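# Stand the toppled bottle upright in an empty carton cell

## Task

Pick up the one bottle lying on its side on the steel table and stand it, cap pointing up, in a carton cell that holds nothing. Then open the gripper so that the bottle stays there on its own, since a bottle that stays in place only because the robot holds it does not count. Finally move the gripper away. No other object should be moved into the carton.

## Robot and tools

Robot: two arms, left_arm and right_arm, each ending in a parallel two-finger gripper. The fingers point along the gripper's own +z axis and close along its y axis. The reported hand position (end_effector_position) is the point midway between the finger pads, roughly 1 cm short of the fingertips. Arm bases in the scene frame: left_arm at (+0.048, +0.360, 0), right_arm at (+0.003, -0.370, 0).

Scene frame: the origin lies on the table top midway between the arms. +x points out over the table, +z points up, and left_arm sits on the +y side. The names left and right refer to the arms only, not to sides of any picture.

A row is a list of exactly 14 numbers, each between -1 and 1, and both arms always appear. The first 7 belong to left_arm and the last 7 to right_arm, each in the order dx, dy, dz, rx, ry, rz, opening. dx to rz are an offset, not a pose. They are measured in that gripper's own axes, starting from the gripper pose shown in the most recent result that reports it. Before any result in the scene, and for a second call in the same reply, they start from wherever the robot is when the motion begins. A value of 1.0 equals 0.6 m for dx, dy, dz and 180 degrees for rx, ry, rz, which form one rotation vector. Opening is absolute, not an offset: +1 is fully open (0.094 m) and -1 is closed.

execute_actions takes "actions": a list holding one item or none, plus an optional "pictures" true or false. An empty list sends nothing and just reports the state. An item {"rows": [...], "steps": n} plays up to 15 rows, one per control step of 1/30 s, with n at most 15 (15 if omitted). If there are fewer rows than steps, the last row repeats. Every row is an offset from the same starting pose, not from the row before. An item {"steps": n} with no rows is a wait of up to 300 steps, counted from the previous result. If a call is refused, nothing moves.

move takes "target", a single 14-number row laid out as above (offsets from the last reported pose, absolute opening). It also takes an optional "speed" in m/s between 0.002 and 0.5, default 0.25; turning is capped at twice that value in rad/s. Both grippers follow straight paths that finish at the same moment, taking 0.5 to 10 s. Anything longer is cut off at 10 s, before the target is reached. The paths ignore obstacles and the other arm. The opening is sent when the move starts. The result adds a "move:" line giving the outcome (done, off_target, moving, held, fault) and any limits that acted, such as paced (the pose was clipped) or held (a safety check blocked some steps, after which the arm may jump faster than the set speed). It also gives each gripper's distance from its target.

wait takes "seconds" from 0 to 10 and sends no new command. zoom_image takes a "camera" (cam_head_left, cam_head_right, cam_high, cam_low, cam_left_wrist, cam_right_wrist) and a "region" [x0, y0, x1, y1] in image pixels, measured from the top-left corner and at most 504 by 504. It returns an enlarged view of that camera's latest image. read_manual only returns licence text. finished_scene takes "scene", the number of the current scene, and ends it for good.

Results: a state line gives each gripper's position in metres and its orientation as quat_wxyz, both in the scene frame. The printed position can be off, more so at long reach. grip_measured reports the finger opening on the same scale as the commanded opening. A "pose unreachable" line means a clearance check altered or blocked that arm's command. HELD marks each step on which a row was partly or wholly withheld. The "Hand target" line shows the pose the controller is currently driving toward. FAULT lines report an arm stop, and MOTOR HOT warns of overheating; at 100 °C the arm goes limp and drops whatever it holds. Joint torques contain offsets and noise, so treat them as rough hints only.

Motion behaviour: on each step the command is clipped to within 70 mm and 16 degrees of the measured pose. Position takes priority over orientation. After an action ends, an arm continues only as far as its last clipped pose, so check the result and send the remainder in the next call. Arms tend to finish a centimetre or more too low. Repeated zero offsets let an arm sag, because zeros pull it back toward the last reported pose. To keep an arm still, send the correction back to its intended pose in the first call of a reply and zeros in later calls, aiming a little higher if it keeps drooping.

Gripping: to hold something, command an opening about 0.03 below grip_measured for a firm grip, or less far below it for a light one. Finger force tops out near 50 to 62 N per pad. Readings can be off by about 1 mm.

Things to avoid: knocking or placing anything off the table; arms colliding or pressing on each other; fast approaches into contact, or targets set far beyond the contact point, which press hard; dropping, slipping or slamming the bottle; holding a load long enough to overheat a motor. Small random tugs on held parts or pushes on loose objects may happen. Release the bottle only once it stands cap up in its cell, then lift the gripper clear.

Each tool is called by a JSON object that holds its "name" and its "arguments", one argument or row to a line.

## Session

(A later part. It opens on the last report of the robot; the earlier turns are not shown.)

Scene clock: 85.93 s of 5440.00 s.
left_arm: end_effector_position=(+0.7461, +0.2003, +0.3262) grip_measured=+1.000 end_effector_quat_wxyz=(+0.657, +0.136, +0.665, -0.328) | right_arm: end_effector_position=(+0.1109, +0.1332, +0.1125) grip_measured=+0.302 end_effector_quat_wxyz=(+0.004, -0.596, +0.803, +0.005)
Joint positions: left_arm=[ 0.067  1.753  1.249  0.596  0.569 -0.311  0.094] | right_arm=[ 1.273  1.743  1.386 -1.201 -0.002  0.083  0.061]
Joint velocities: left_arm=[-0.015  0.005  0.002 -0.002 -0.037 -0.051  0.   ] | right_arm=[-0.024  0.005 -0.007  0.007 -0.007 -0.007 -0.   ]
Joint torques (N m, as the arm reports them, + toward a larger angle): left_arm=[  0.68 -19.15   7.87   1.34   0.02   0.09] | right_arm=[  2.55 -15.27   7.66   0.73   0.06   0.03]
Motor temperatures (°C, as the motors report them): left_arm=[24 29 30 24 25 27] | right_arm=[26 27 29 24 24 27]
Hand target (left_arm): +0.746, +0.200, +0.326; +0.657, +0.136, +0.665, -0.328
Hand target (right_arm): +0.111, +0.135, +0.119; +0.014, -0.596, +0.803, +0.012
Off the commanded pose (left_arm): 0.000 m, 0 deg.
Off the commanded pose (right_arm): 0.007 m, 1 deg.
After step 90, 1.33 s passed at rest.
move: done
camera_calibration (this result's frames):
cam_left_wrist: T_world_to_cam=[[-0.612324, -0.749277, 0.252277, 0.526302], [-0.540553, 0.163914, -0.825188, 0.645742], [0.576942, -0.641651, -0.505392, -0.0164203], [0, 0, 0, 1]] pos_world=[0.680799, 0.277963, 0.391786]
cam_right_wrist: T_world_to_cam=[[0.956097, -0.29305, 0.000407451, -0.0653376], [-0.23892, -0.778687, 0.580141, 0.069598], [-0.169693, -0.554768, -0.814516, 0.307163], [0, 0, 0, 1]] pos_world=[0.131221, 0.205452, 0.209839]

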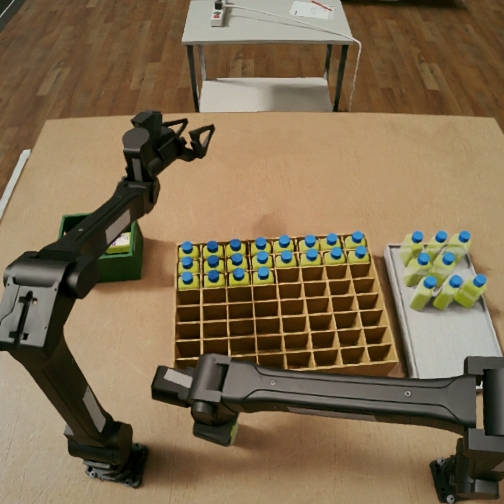

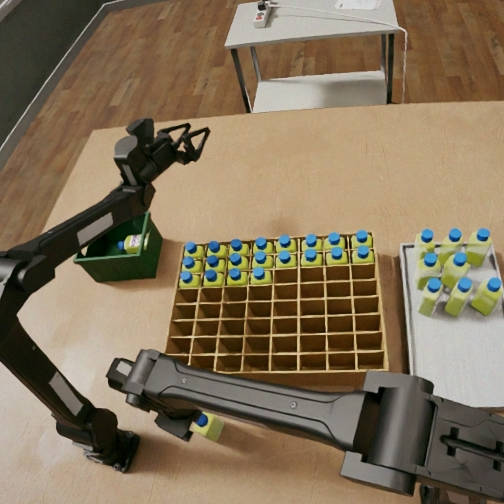

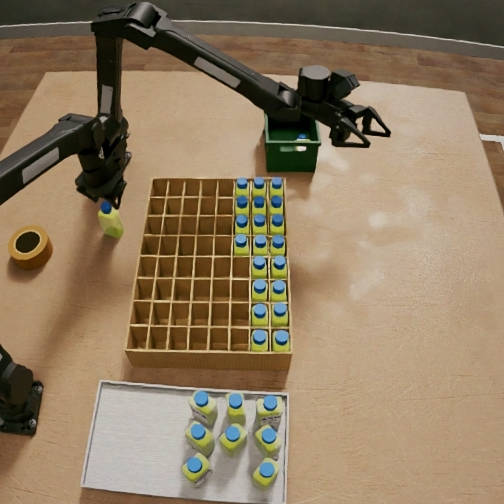

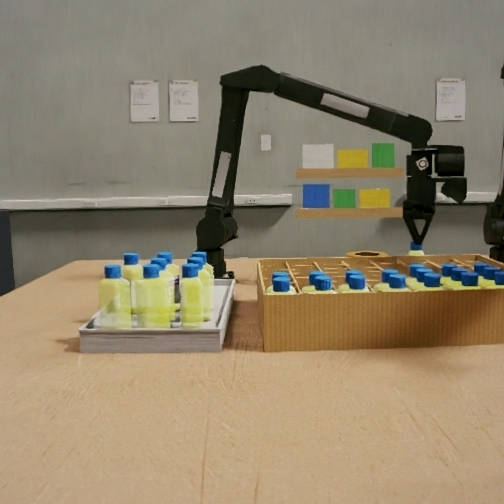

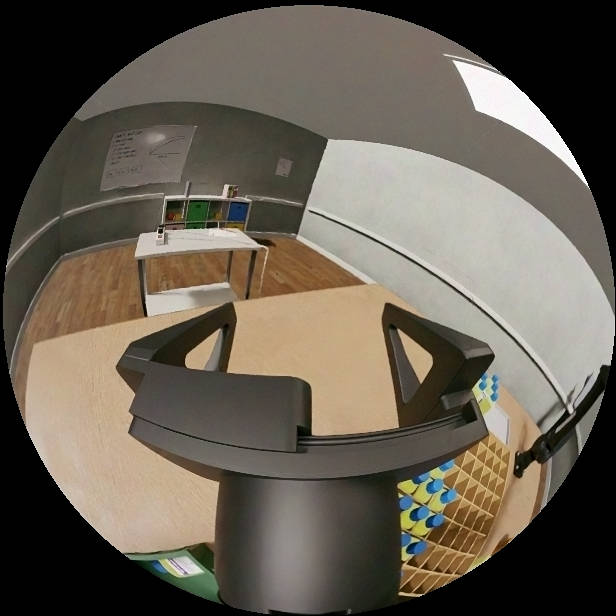

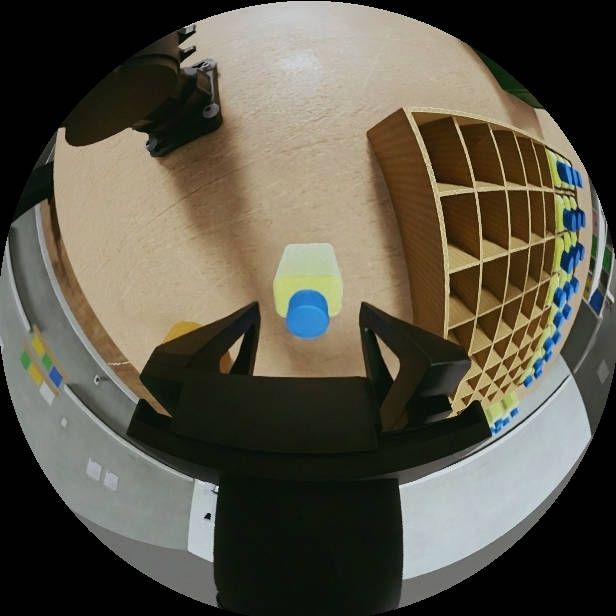

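{"name": "move", "arguments": {
  "target": [0,0,0,0,0,0,1,0.016,0,0.0,0,0,0,0.3],
  "speed": 0.05
}}

{"name": "move", "arguments": {
  "target": [0,0,0,0,0,0,1,0.0,0,0.035,0,0,0,0.3],
  "speed": 0.03
}}

Scene clock: 90.73 s of 5440.00 s.
left_arm: end_effector_position=(+0.7461, +0.2003, +0.3262) grip_measured=+1.000 end_effector_quat_wxyz=(+0.657, +0.136, +0.665, -0.328) | right_arm: end_effector_position=(+0.1087, +0.1232, +0.1030) grip_measured=+0.302 end_effector_quat_wxyz=(-0.006, -0.596, +0.803, -0.004)
Joint positions: left_arm=[ 0.067  1.753  1.249  0.596  0.569 -0.311  0.094] | right_arm=[ 1.273  1.743  1.36  -1.201 -0.002  0.083  0.061]
Joint velocities: left_arm=[-0.005 -0.015  0.017 -0.027  0.022 -0.022  0.   ] | right_arm=[ 0.005 -0.015  0.002 -0.012  0.022 -0.051 -0.   ]
Joint torques (N m, as the arm reports them, + toward a larger angle): left_arm=[  0.68 -19.06   7.82   1.39   0.01   0.08] | right_arm=[  2.63 -15.66   7.46   0.46  -0.06   0.01]
Motor temperatures (°C, as the motors report them): left_arm=[24 29 30 24 25 27] | right_arm=[26 27 28 24 24 27]
Hand target (left_arm): +0.746, +0.200, +0.326; +0.657, +0.136, +0.665, -0.328
Hand target (right_arm): +0.108, +0.124, +0.112; +0.004, -0.596, +0.803, +0.005
Off the commanded pose (left_arm): 0.000 m, 0 deg.
Off the commanded pose (right_arm): 0.009 m, 2 deg.
After step 90, 1.07 s passed at rest.
move: done
camera_calibration (this result's frames):
cam_left_wrist: T_world_to_cam=[[-0.612324, -0.749277, 0.252277, 0.526302], [-0.540553, 0.163914, -0.825188, 0.645742], [0.576942, -0.641651, -0.505392, -0.0164203], [0, 0, 0, 1]] pos_world=[0.680799, 0.277963, 0.391786]
cam_right_wrist: T_world_to_cam=[[0.956106, -0.29301, 0.0027105, -0.0664619], [-0.235615, -0.763258, 0.6016, 0.062314], [-0.174206, -0.575832, -0.798793, 0.294961], [0, 0, 0, 1]] pos_world=[0.129611, 0.197935, 0.198305]

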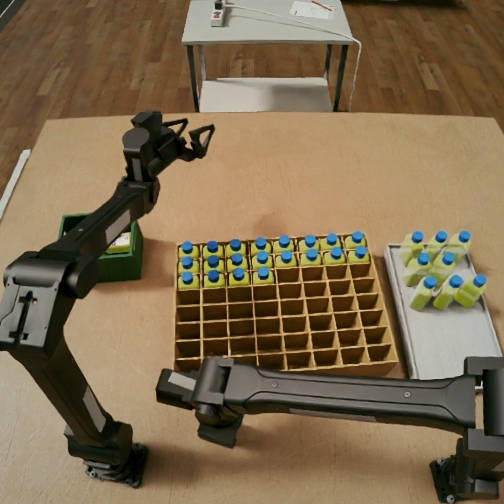

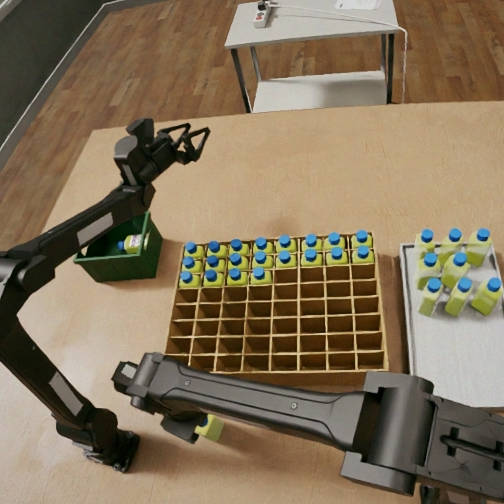

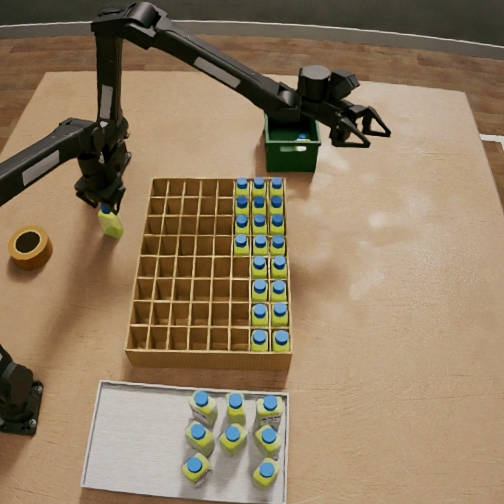

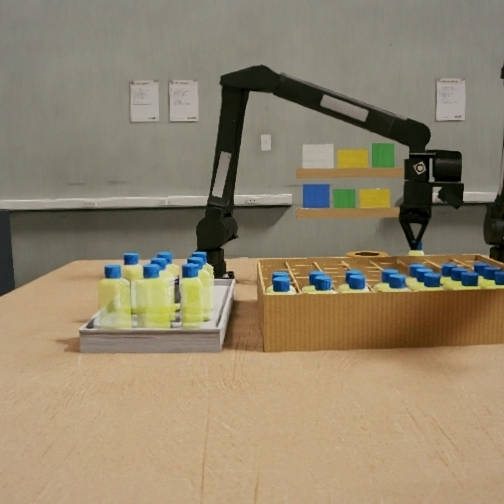

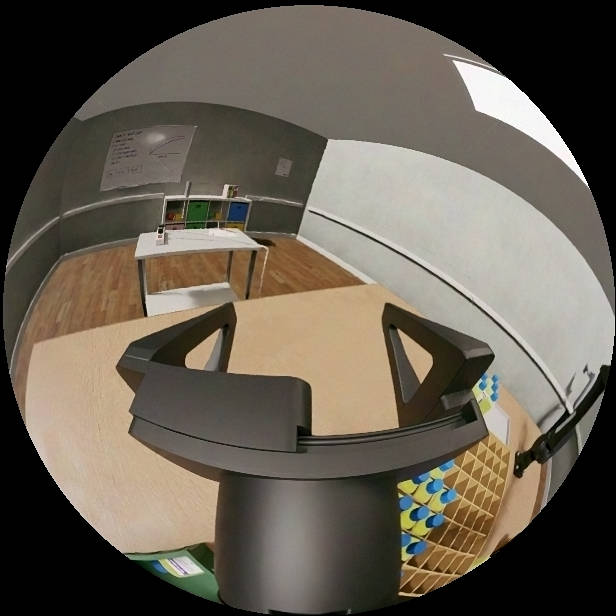

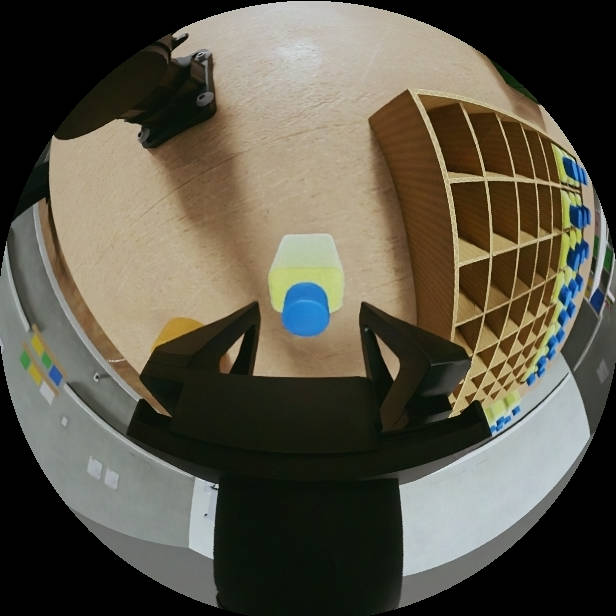

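Scene clock: 91.67 s of 5440.00 s.
left_arm: end_effector_position=(+0.7461, +0.2003, +0.3262) grip_measured=+1.000 end_effector_quat_wxyz=(+0.657, +0.136, +0.665, -0.328) | right_arm: end_effector_position=(+0.1087, +0.1232, +0.0940) grip_measured=+0.302 end_effector_quat_wxyz=(-0.000, -0.596, +0.803, +0.001)
Joint positions: left_arm=[ 0.067  1.753  1.249  0.596  0.569 -0.311  0.094] | right_arm=[ 1.273  1.744  1.335 -1.161 -0.002  0.083  0.061]
Joint velocities: left_arm=[-0.005 -0.005  0.007  0.007 -0.037 -0.081  0.   ] | right_arm=[-0.005 -0.015 -0.007  0.012  0.037 -0.037  0.   ]
Joint torques (N m, as the arm reports them, + toward a larger angle): left_arm=[  0.54 -19.02   7.9    1.39   0.02   0.09] | right_arm=[  2.43 -12.5    7.31   0.57  -0.04   0.  ]
Motor temperatures (°C, as the motors report them): left_arm=[24 29 30 24 25 27] | right_arm=[26 27 28 24 24 27]
Hand target (left_arm): +0.746, +0.200, +0.326; +0.657, +0.136, +0.665, -0.328
Hand target (right_arm): +0.109, +0.123, +0.082; -0.006, -0.596, +0.803, -0.004
Off the commanded pose (left_arm): 0.000 m, 0 deg.
Off the commanded pose (right_arm): 0.012 m, 1 deg.
move: off_target (right_arm)
camera_calibration (this result's frames):
cam_left_wrist: T_world_to_cam=[[-0.612324, -0.749277, 0.252277, 0.526302], [-0.540553, 0.163914, -0.825188, 0.645742], [0.576942, -0.641651, -0.505392, -0.0164203], [0, 0, 0, 1]] pos_world=[0.680799, 0.277963, 0.391786]
cam_right_wrist: T_world_to_cam=[[0.956099, -0.293039, 0.00146041, -0.0663167], [-0.237424, -0.771704, 0.590003, 0.0700147], [-0.171767, -0.564448, -0.8074, 0.286949], [0, 0, 0, 1]] pos_world=[0.129317, 0.196565, 0.19047]

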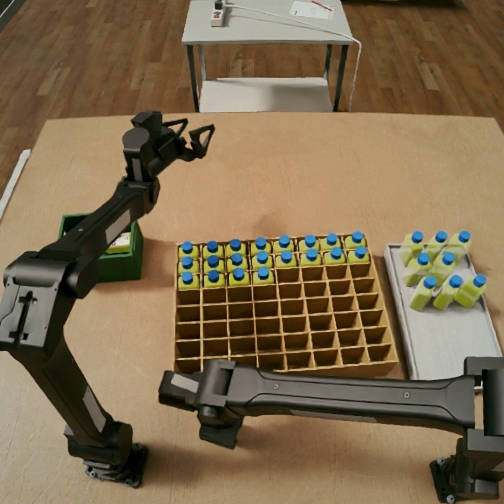

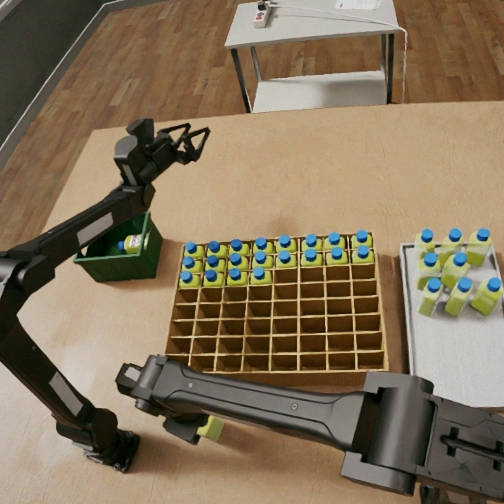

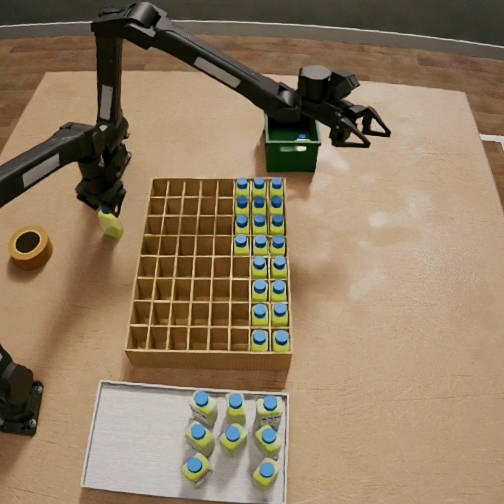

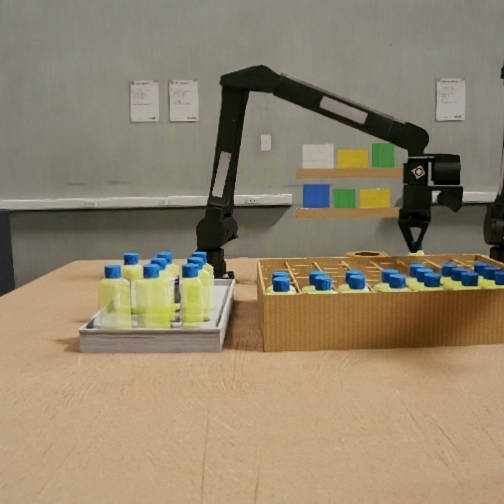

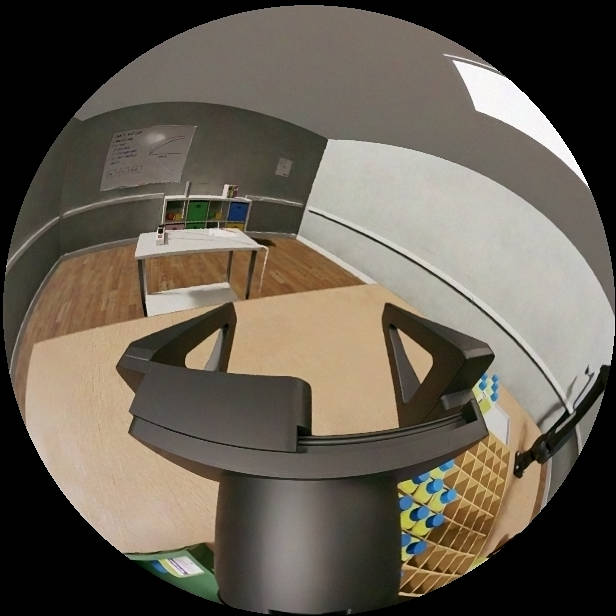

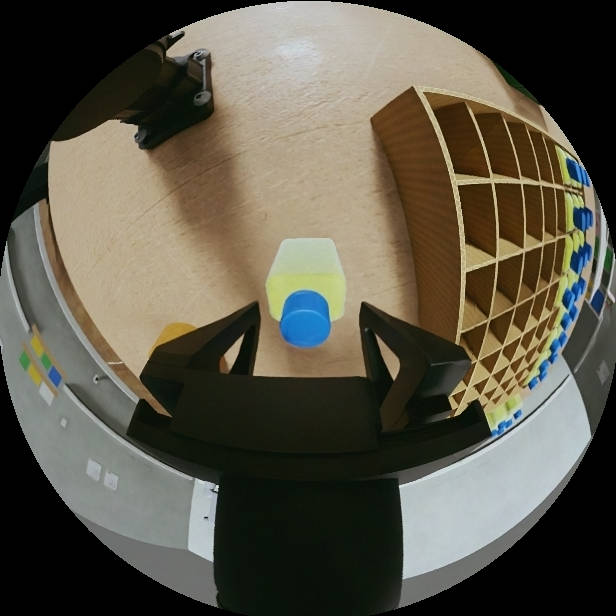

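{"name": "move", "arguments": {
  "target": [0,0,0,0,0,0,1,0.0,0,-0.012,0,0,0,0.3],
  "speed": 0.03
}}

{"name": "move", "arguments": {
  "target": [0,0,0,0,0,0,1,0.0,0,0,0,0,0,-0.5]
}}

Scene clock: 95.93 s of 5440.00 s.
left_arm: end_effector_position=(+0.7461, +0.2003, +0.3262) grip_measured=+1.000 end_effector_quat_wxyz=(+0.657, +0.136, +0.665, -0.328) | right_arm: end_effector_position=(+0.1083, +0.1211, +0.0941) grip_measured=+0.302 end_effector_quat_wxyz=(-0.004, -0.596, +0.803, -0.002)
Joint positions: left_arm=[ 0.067  1.753  1.249  0.596  0.569 -0.311  0.094] | right_arm=[ 1.273  1.744  1.335 -1.169 -0.002  0.083  0.061]
Joint velocities: left_arm=[-0.005  0.005 -0.012 -0.012 -0.081  0.066  0.   ] | right_arm=[-0.015  0.005 -0.012 -0.002 -0.051 -0.007  0.   ]
Joint torques (N m, as the arm reports them, + toward a larger angle): left_arm=[  0.82 -19.3    7.8    1.38   0.02   0.08] | right_arm=[  2.4  -14.13   8.69  -0.01  -0.05   0.01]
Motor temperatures (°C, as the motors report them): left_arm=[24 29 30 24 25 27] | right_arm=[26 27 28 24 24 27]
Hand target (left_arm): +0.746, +0.200, +0.326; +0.657, +0.136, +0.665, -0.328
Hand target (right_arm): +0.109, +0.123, +0.101; -0.001, -0.596, +0.803, +0.001
Off the commanded pose (left_arm): 0.000 m, 0 deg.
Off the commanded pose (right_arm): 0.007 m, 0 deg.
After step 90, 0.57 s passed at rest.
move: done
camera_calibration (this result's frames):
cam_left_wrist: T_world_to_cam=[[-0.612324, -0.749277, 0.252277, 0.526302], [-0.540553, 0.163914, -0.825188, 0.645742], [0.576942, -0.641651, -0.505392, -0.0164203], [0, 0, 0, 1]] pos_world=[0.680799, 0.277963, 0.391786]
cam_right_wrist: T_world_to_cam=[[0.956103, -0.293024, 0.0021842, -0.066565], [-0.236381, -0.766834, 0.596732, 0.067014], [-0.173182, -0.571053, -0.802437, 0.286229], [0, 0, 0, 1]] pos_world=[0.129054, 0.195336, 0.189837]

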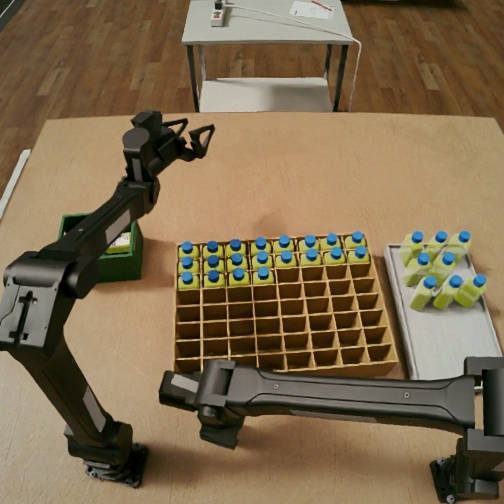

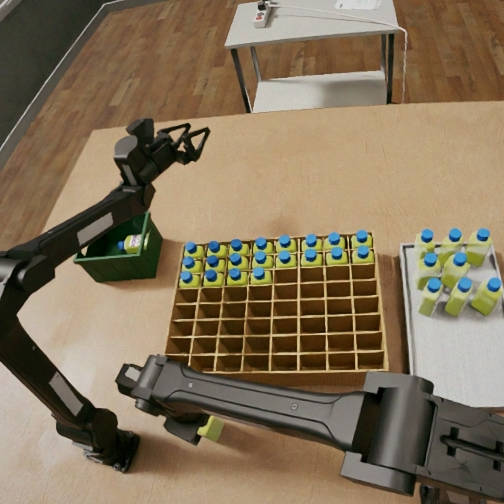

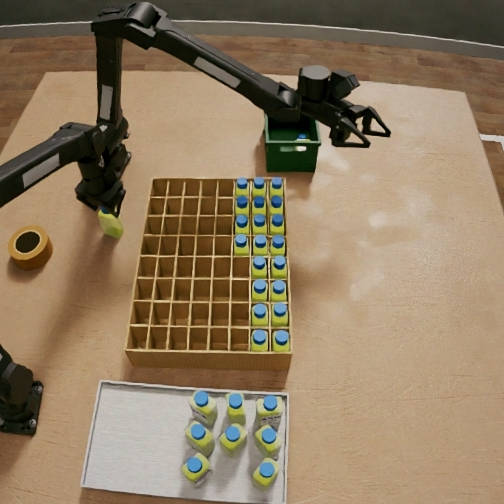

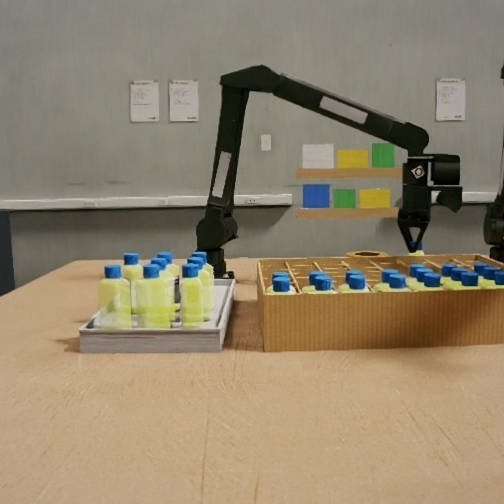

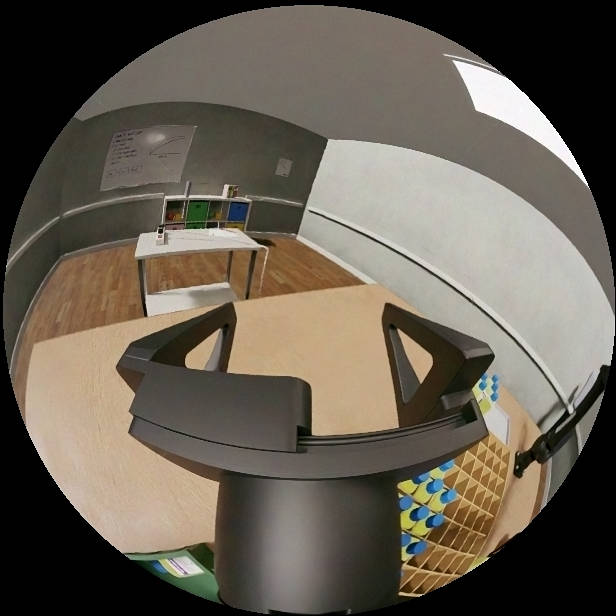

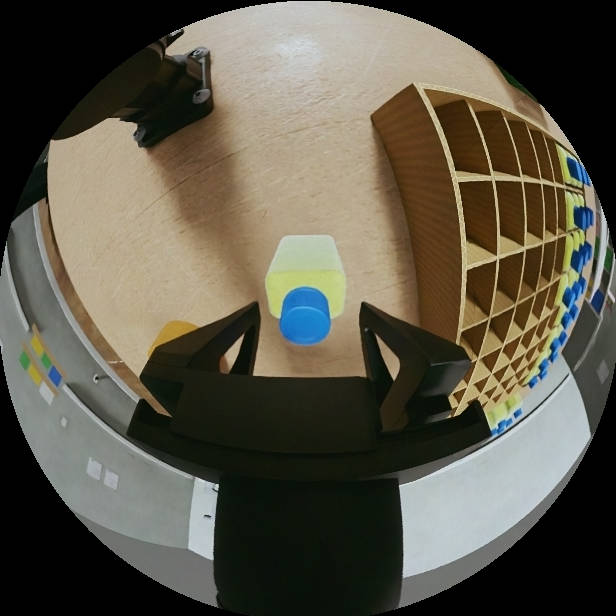

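Scene clock: 96.43 s of 5440.00 s.
left_arm: end_effector_position=(+0.7461, +0.2003, +0.3262) grip_measured=+1.000 end_effector_quat_wxyz=(+0.657, +0.136, +0.665, -0.328) | right_arm: end_effector_position=(+0.1082, +0.1212, +0.0942) grip_measured=-0.478 end_effector_quat_wxyz=(-0.004, -0.596, +0.803, -0.001)
Joint positions: left_arm=[ 0.067  1.753  1.249  0.596  0.569 -0.311  0.094] | right_arm=[ 1.273  1.743  1.335 -1.169 -0.003  0.083  0.025]
Joint velocities: left_arm=[-0.015 -0.005  0.007  0.002  0.007 -0.051  0.   ] | right_arm=[-0.005 -0.005 -0.022 -0.007 -0.037  0.051  0.002]
Joint torques (N m, as the arm reports them, + toward a larger angle): left_arm=[  0.47 -19.06   7.81   1.35   0.02   0.08] | right_arm=[  2.29 -14.11   7.88   0.22  -0.02  -0.03]
Motor temperatures (°C, as the motors report them): left_arm=[24 29 30 24 25 27] | right_arm=[26 27 28 24 24 27]
Hand target (left_arm): +0.746, +0.200, +0.326; +0.657, +0.136, +0.665, -0.328
Hand target (right_arm): +0.108, +0.121, +0.094; -0.004, -0.596, +0.803, -0.002
Off the commanded pose (left_arm): 0.000 m, 0 deg.
Off the commanded pose (right_arm): 0.000 m, 0 deg.
move: done
camera_calibration (this result's frames):
cam_left_wrist: T_world_to_cam=[[-0.612324, -0.749277, 0.252277, 0.526302], [-0.540553, 0.163914, -0.825188, 0.645742], [0.576942, -0.641651, -0.505392, -0.0164203], [0, 0, 0, 1]] pos_world=[0.680799, 0.277963, 0.391786]
cam_right_wrist: T_world_to_cam=[[0.956102, -0.293031, 0.00139121, -0.066358], [-0.235988, -0.767151, 0.596481, 0.0669258], [-0.17372, -0.570625, -0.802626, 0.286403], [0, 0, 0, 1]] pos_world=[0.128992, 0.195326, 0.190047]

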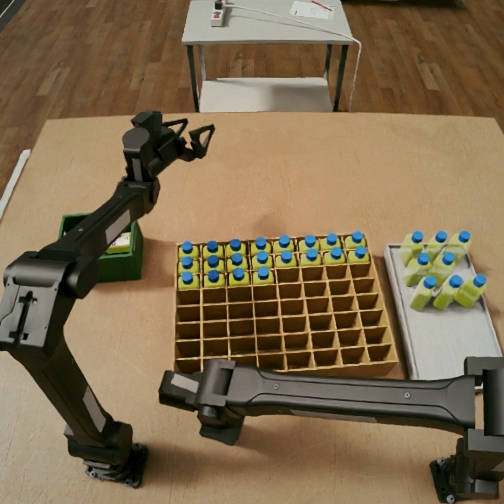

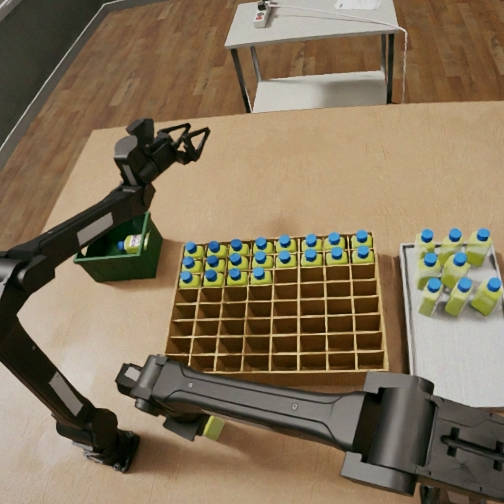

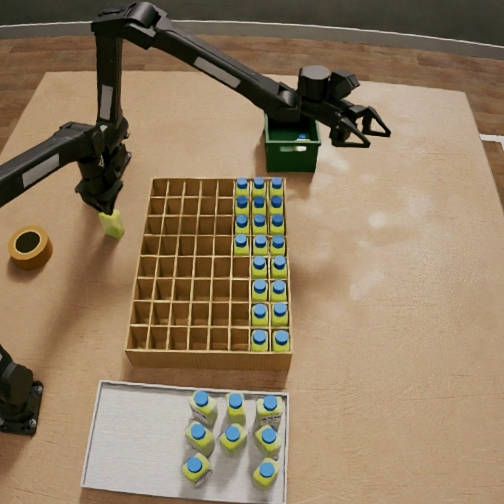

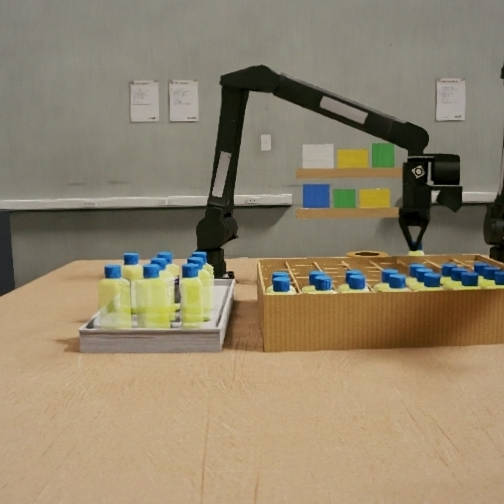

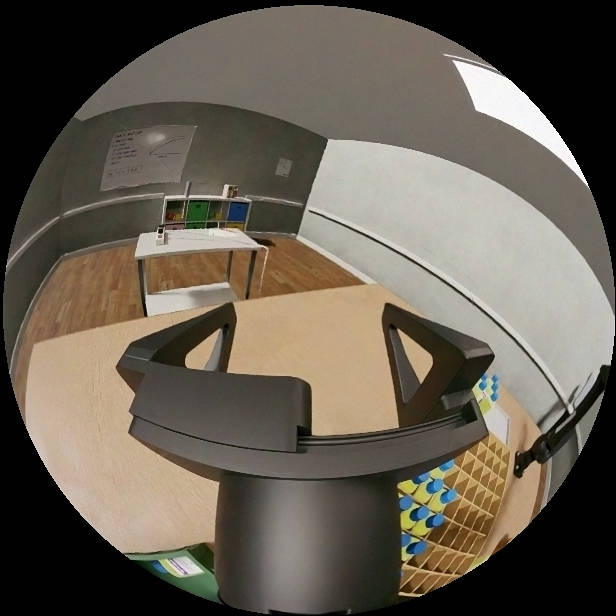

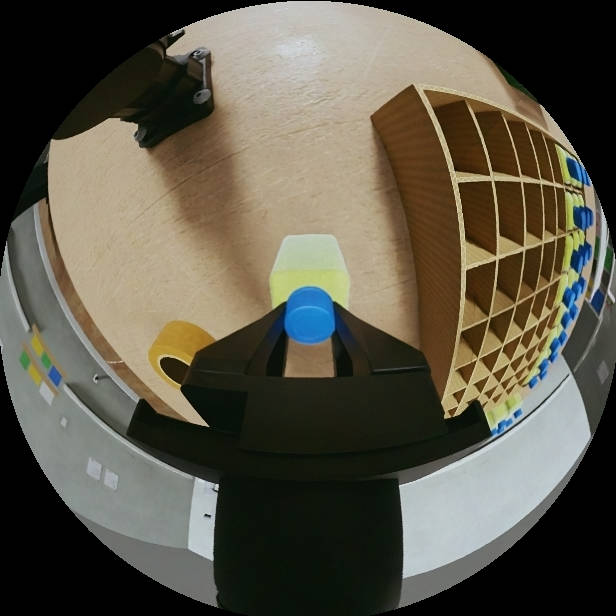

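{"name": "move", "arguments": {
  "target": [0,0,0,0,0,0,1,0,0,-0.25,0,0,0,-0.53],
  "speed": 0.2
}}

{"name": "move", "arguments": {
  "target": [0,0,0,0,0,0,1,0.155,-0.345,-0.03,0,0,0.406,-0.53],
  "speed": 0.25
}}

Scene clock: 103.57 s of 5440.00 s.
left_arm: end_effector_position=(+0.7461, +0.2003, +0.3262) grip_measured=+1.000 end_effector_quat_wxyz=(+0.657, +0.136, +0.665, -0.328) | right_arm: end_effector_position=(+0.1058, +0.1099, +0.2151) grip_measured=-0.478 end_effector_quat_wxyz=(-0.027, -0.595, +0.803, -0.022)
Joint positions: left_arm=[ 0.067  1.753  1.249  0.596  0.569 -0.311  0.094] | right_arm=[ 1.273  1.674  1.569 -1.536 -0.003  0.083  0.025]
Joint velocities: left_arm=[ 0.005 -0.005 -0.022 -0.007  0.037  0.037  0.   ] | right_arm=[ 0.005  0.005 -0.017 -0.012  0.022 -0.007 -0.001]
Joint torques (N m, as the arm reports them, + toward a larger angle): left_arm=[  0.52 -19.09   7.9    1.34   0.     0.09] | right_arm=[  2.29 -15.39  12.68  -0.31  -0.04  -0.03]
Motor temperatures (°C, as the motors report them): left_arm=[24 29 30 24 25 27] | right_arm=[26 27 28 24 24 27]
Hand target (left_arm): +0.746, +0.200, +0.326; +0.657, +0.136, +0.665, -0.328
Hand target (right_arm): +0.109, +0.120, +0.244; -0.003, -0.596, +0.803, -0.001
Off the commanded pose (left_arm): 0.000 m, 0 deg.
Off the commanded pose (right_arm): 0.032 m, 4 deg.
After step 90, 2.90 s passed at rest.
move: off_target (right_arm); limits=paced
camera_calibration (this result's frames):
cam_left_wrist: T_world_to_cam=[[-0.612324, -0.749277, 0.252277, 0.526302], [-0.540553, 0.163914, -0.825188, 0.645742], [0.576942, -0.641651, -0.505392, -0.0164203], [0, 0, 0, 1]] pos_world=[0.680799, 0.277963, 0.391786]
cam_right_wrist: T_world_to_cam=[[0.956156, -0.29278, 0.00678039, -0.0687124], [-0.227848, -0.729156, 0.645304, -0.0299033], [-0.183988, -0.618556, -0.763896, 0.374561], [0, 0, 0, 1]] pos_world=[0.127801, 0.189765, 0.305888]

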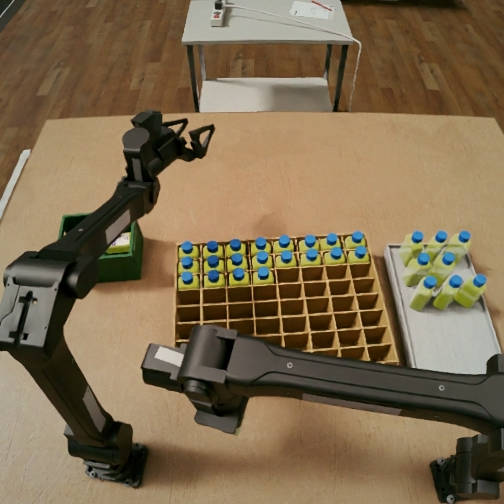

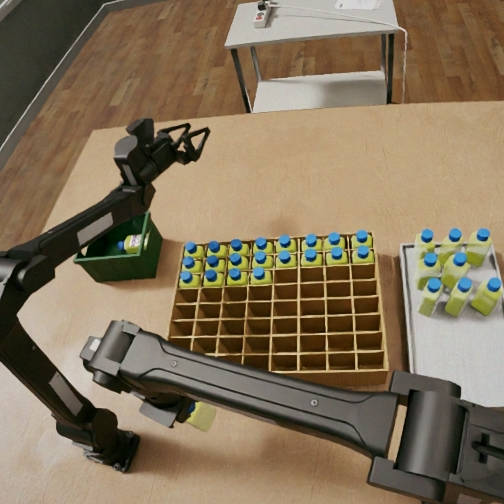

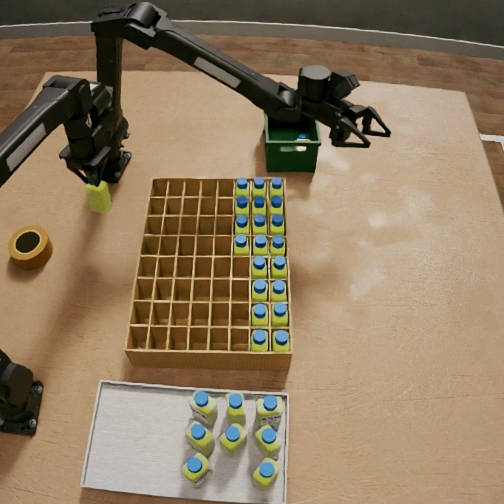

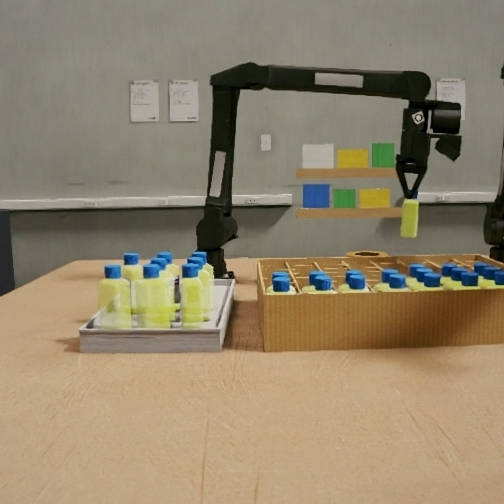

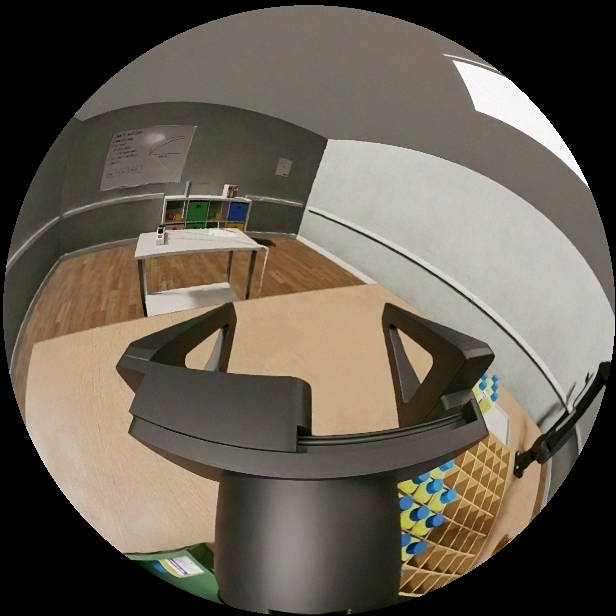

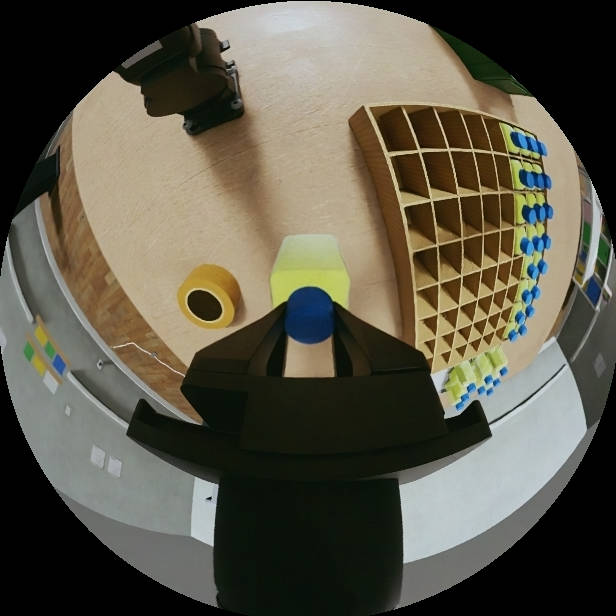

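Scene clock: 106.60 s of 5440.00 s.
left_arm: end_effector_position=(+0.7461, +0.2003, +0.3262) grip_measured=+1.000 end_effector_quat_wxyz=(+0.657, +0.136, +0.665, -0.328) | right_arm: end_effector_position=(+0.2785, -0.0302, +0.2233) grip_measured=-0.478 end_effector_quat_wxyz=(-0.021, -0.010, +0.999, -0.042)
Joint positions: left_arm=[ 0.067  1.753  1.249  0.596  0.569 -0.311  0.094] | right_arm=[ 0.811  1.547  1.435 -1.551  0.02   0.879  0.025]
Joint velocities: left_arm=[-0.005  0.015 -0.007  0.002  0.007 -0.051  0.   ] | right_arm=[-0.005 -0.005  0.002  0.002 -0.037  0.037 -0.002]
Joint torques (N m, as the arm reports them, + toward a larger angle): left_arm=[  0.83 -19.45   7.82   1.4    0.     0.08] | right_arm=[  1.39 -14.31   8.36  -0.25   0.16   0.04]
Motor temperatures (°C, as the motors report them): left_arm=[24 29 30 24 25 27] | right_arm=[26 28 28 24 24 27]
Hand target (left_arm): +0.746, +0.200, +0.326; +0.657, +0.136, +0.665, -0.328
Hand target (right_arm): +0.278, -0.038, +0.239; -0.012, -0.001, +0.999, -0.032
Off the commanded pose (left_arm): 0.000 m, 0 deg.
Off the commanded pose (right_arm): 0.018 m, 2 deg.
move: off_target (right_arm)
camera_calibration (this result's frames):
cam_left_wrist: T_world_to_cam=[[-0.612324, -0.749277, 0.252277, 0.526302], [-0.540553, 0.163914, -0.825188, 0.645742], [0.576942, -0.641651, -0.505392, -0.0164203], [0, 0, 0, 1]] pos_world=[0.680799, 0.277963, 0.391786]
cam_right_wrist: T_world_to_cam=[[0.0192608, -0.995979, 0.0874864, -0.0532881], [-0.781546, 0.0395743, 0.622592, 0.0845035], [-0.623551, -0.0803662, -0.777641, 0.467725], [0, 0, 0, 1]] pos_world=[0.35872, -0.0188287, 0.315773]

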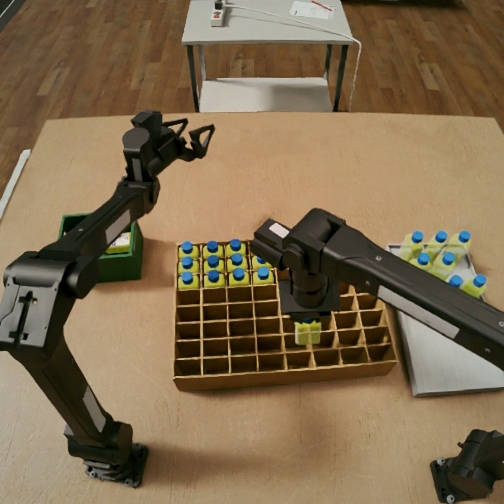

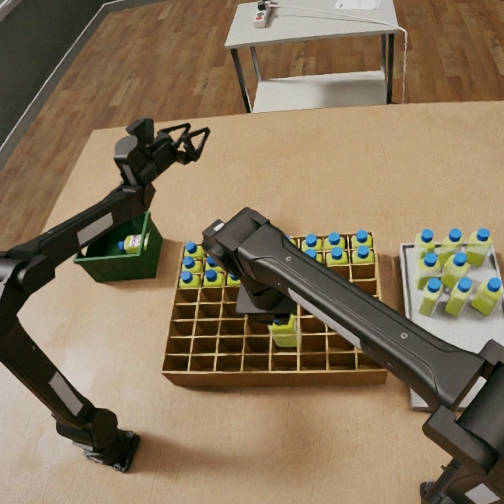

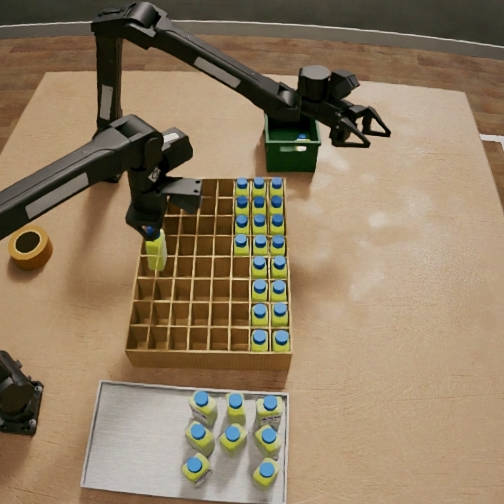

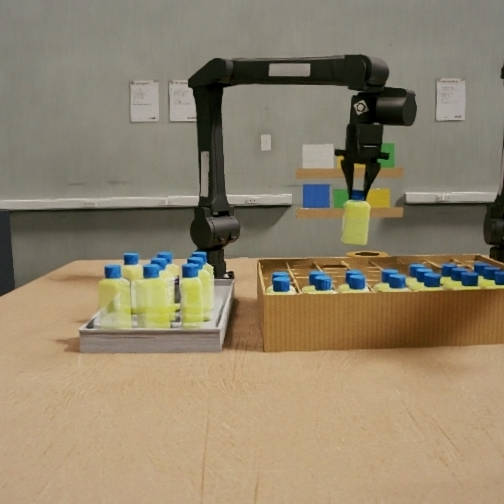

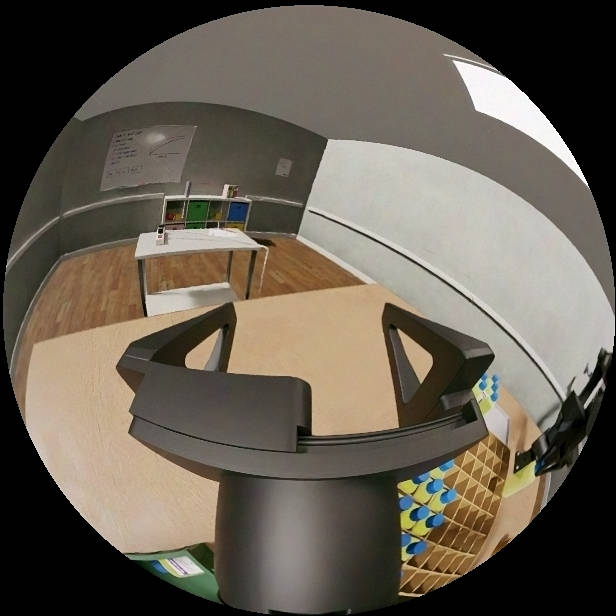

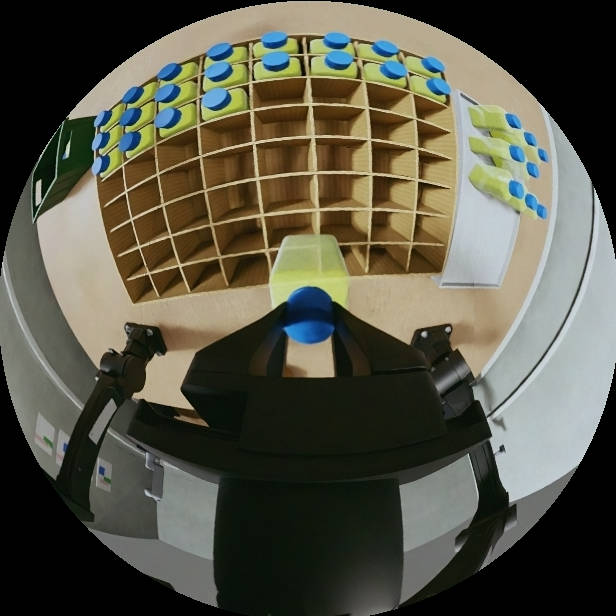

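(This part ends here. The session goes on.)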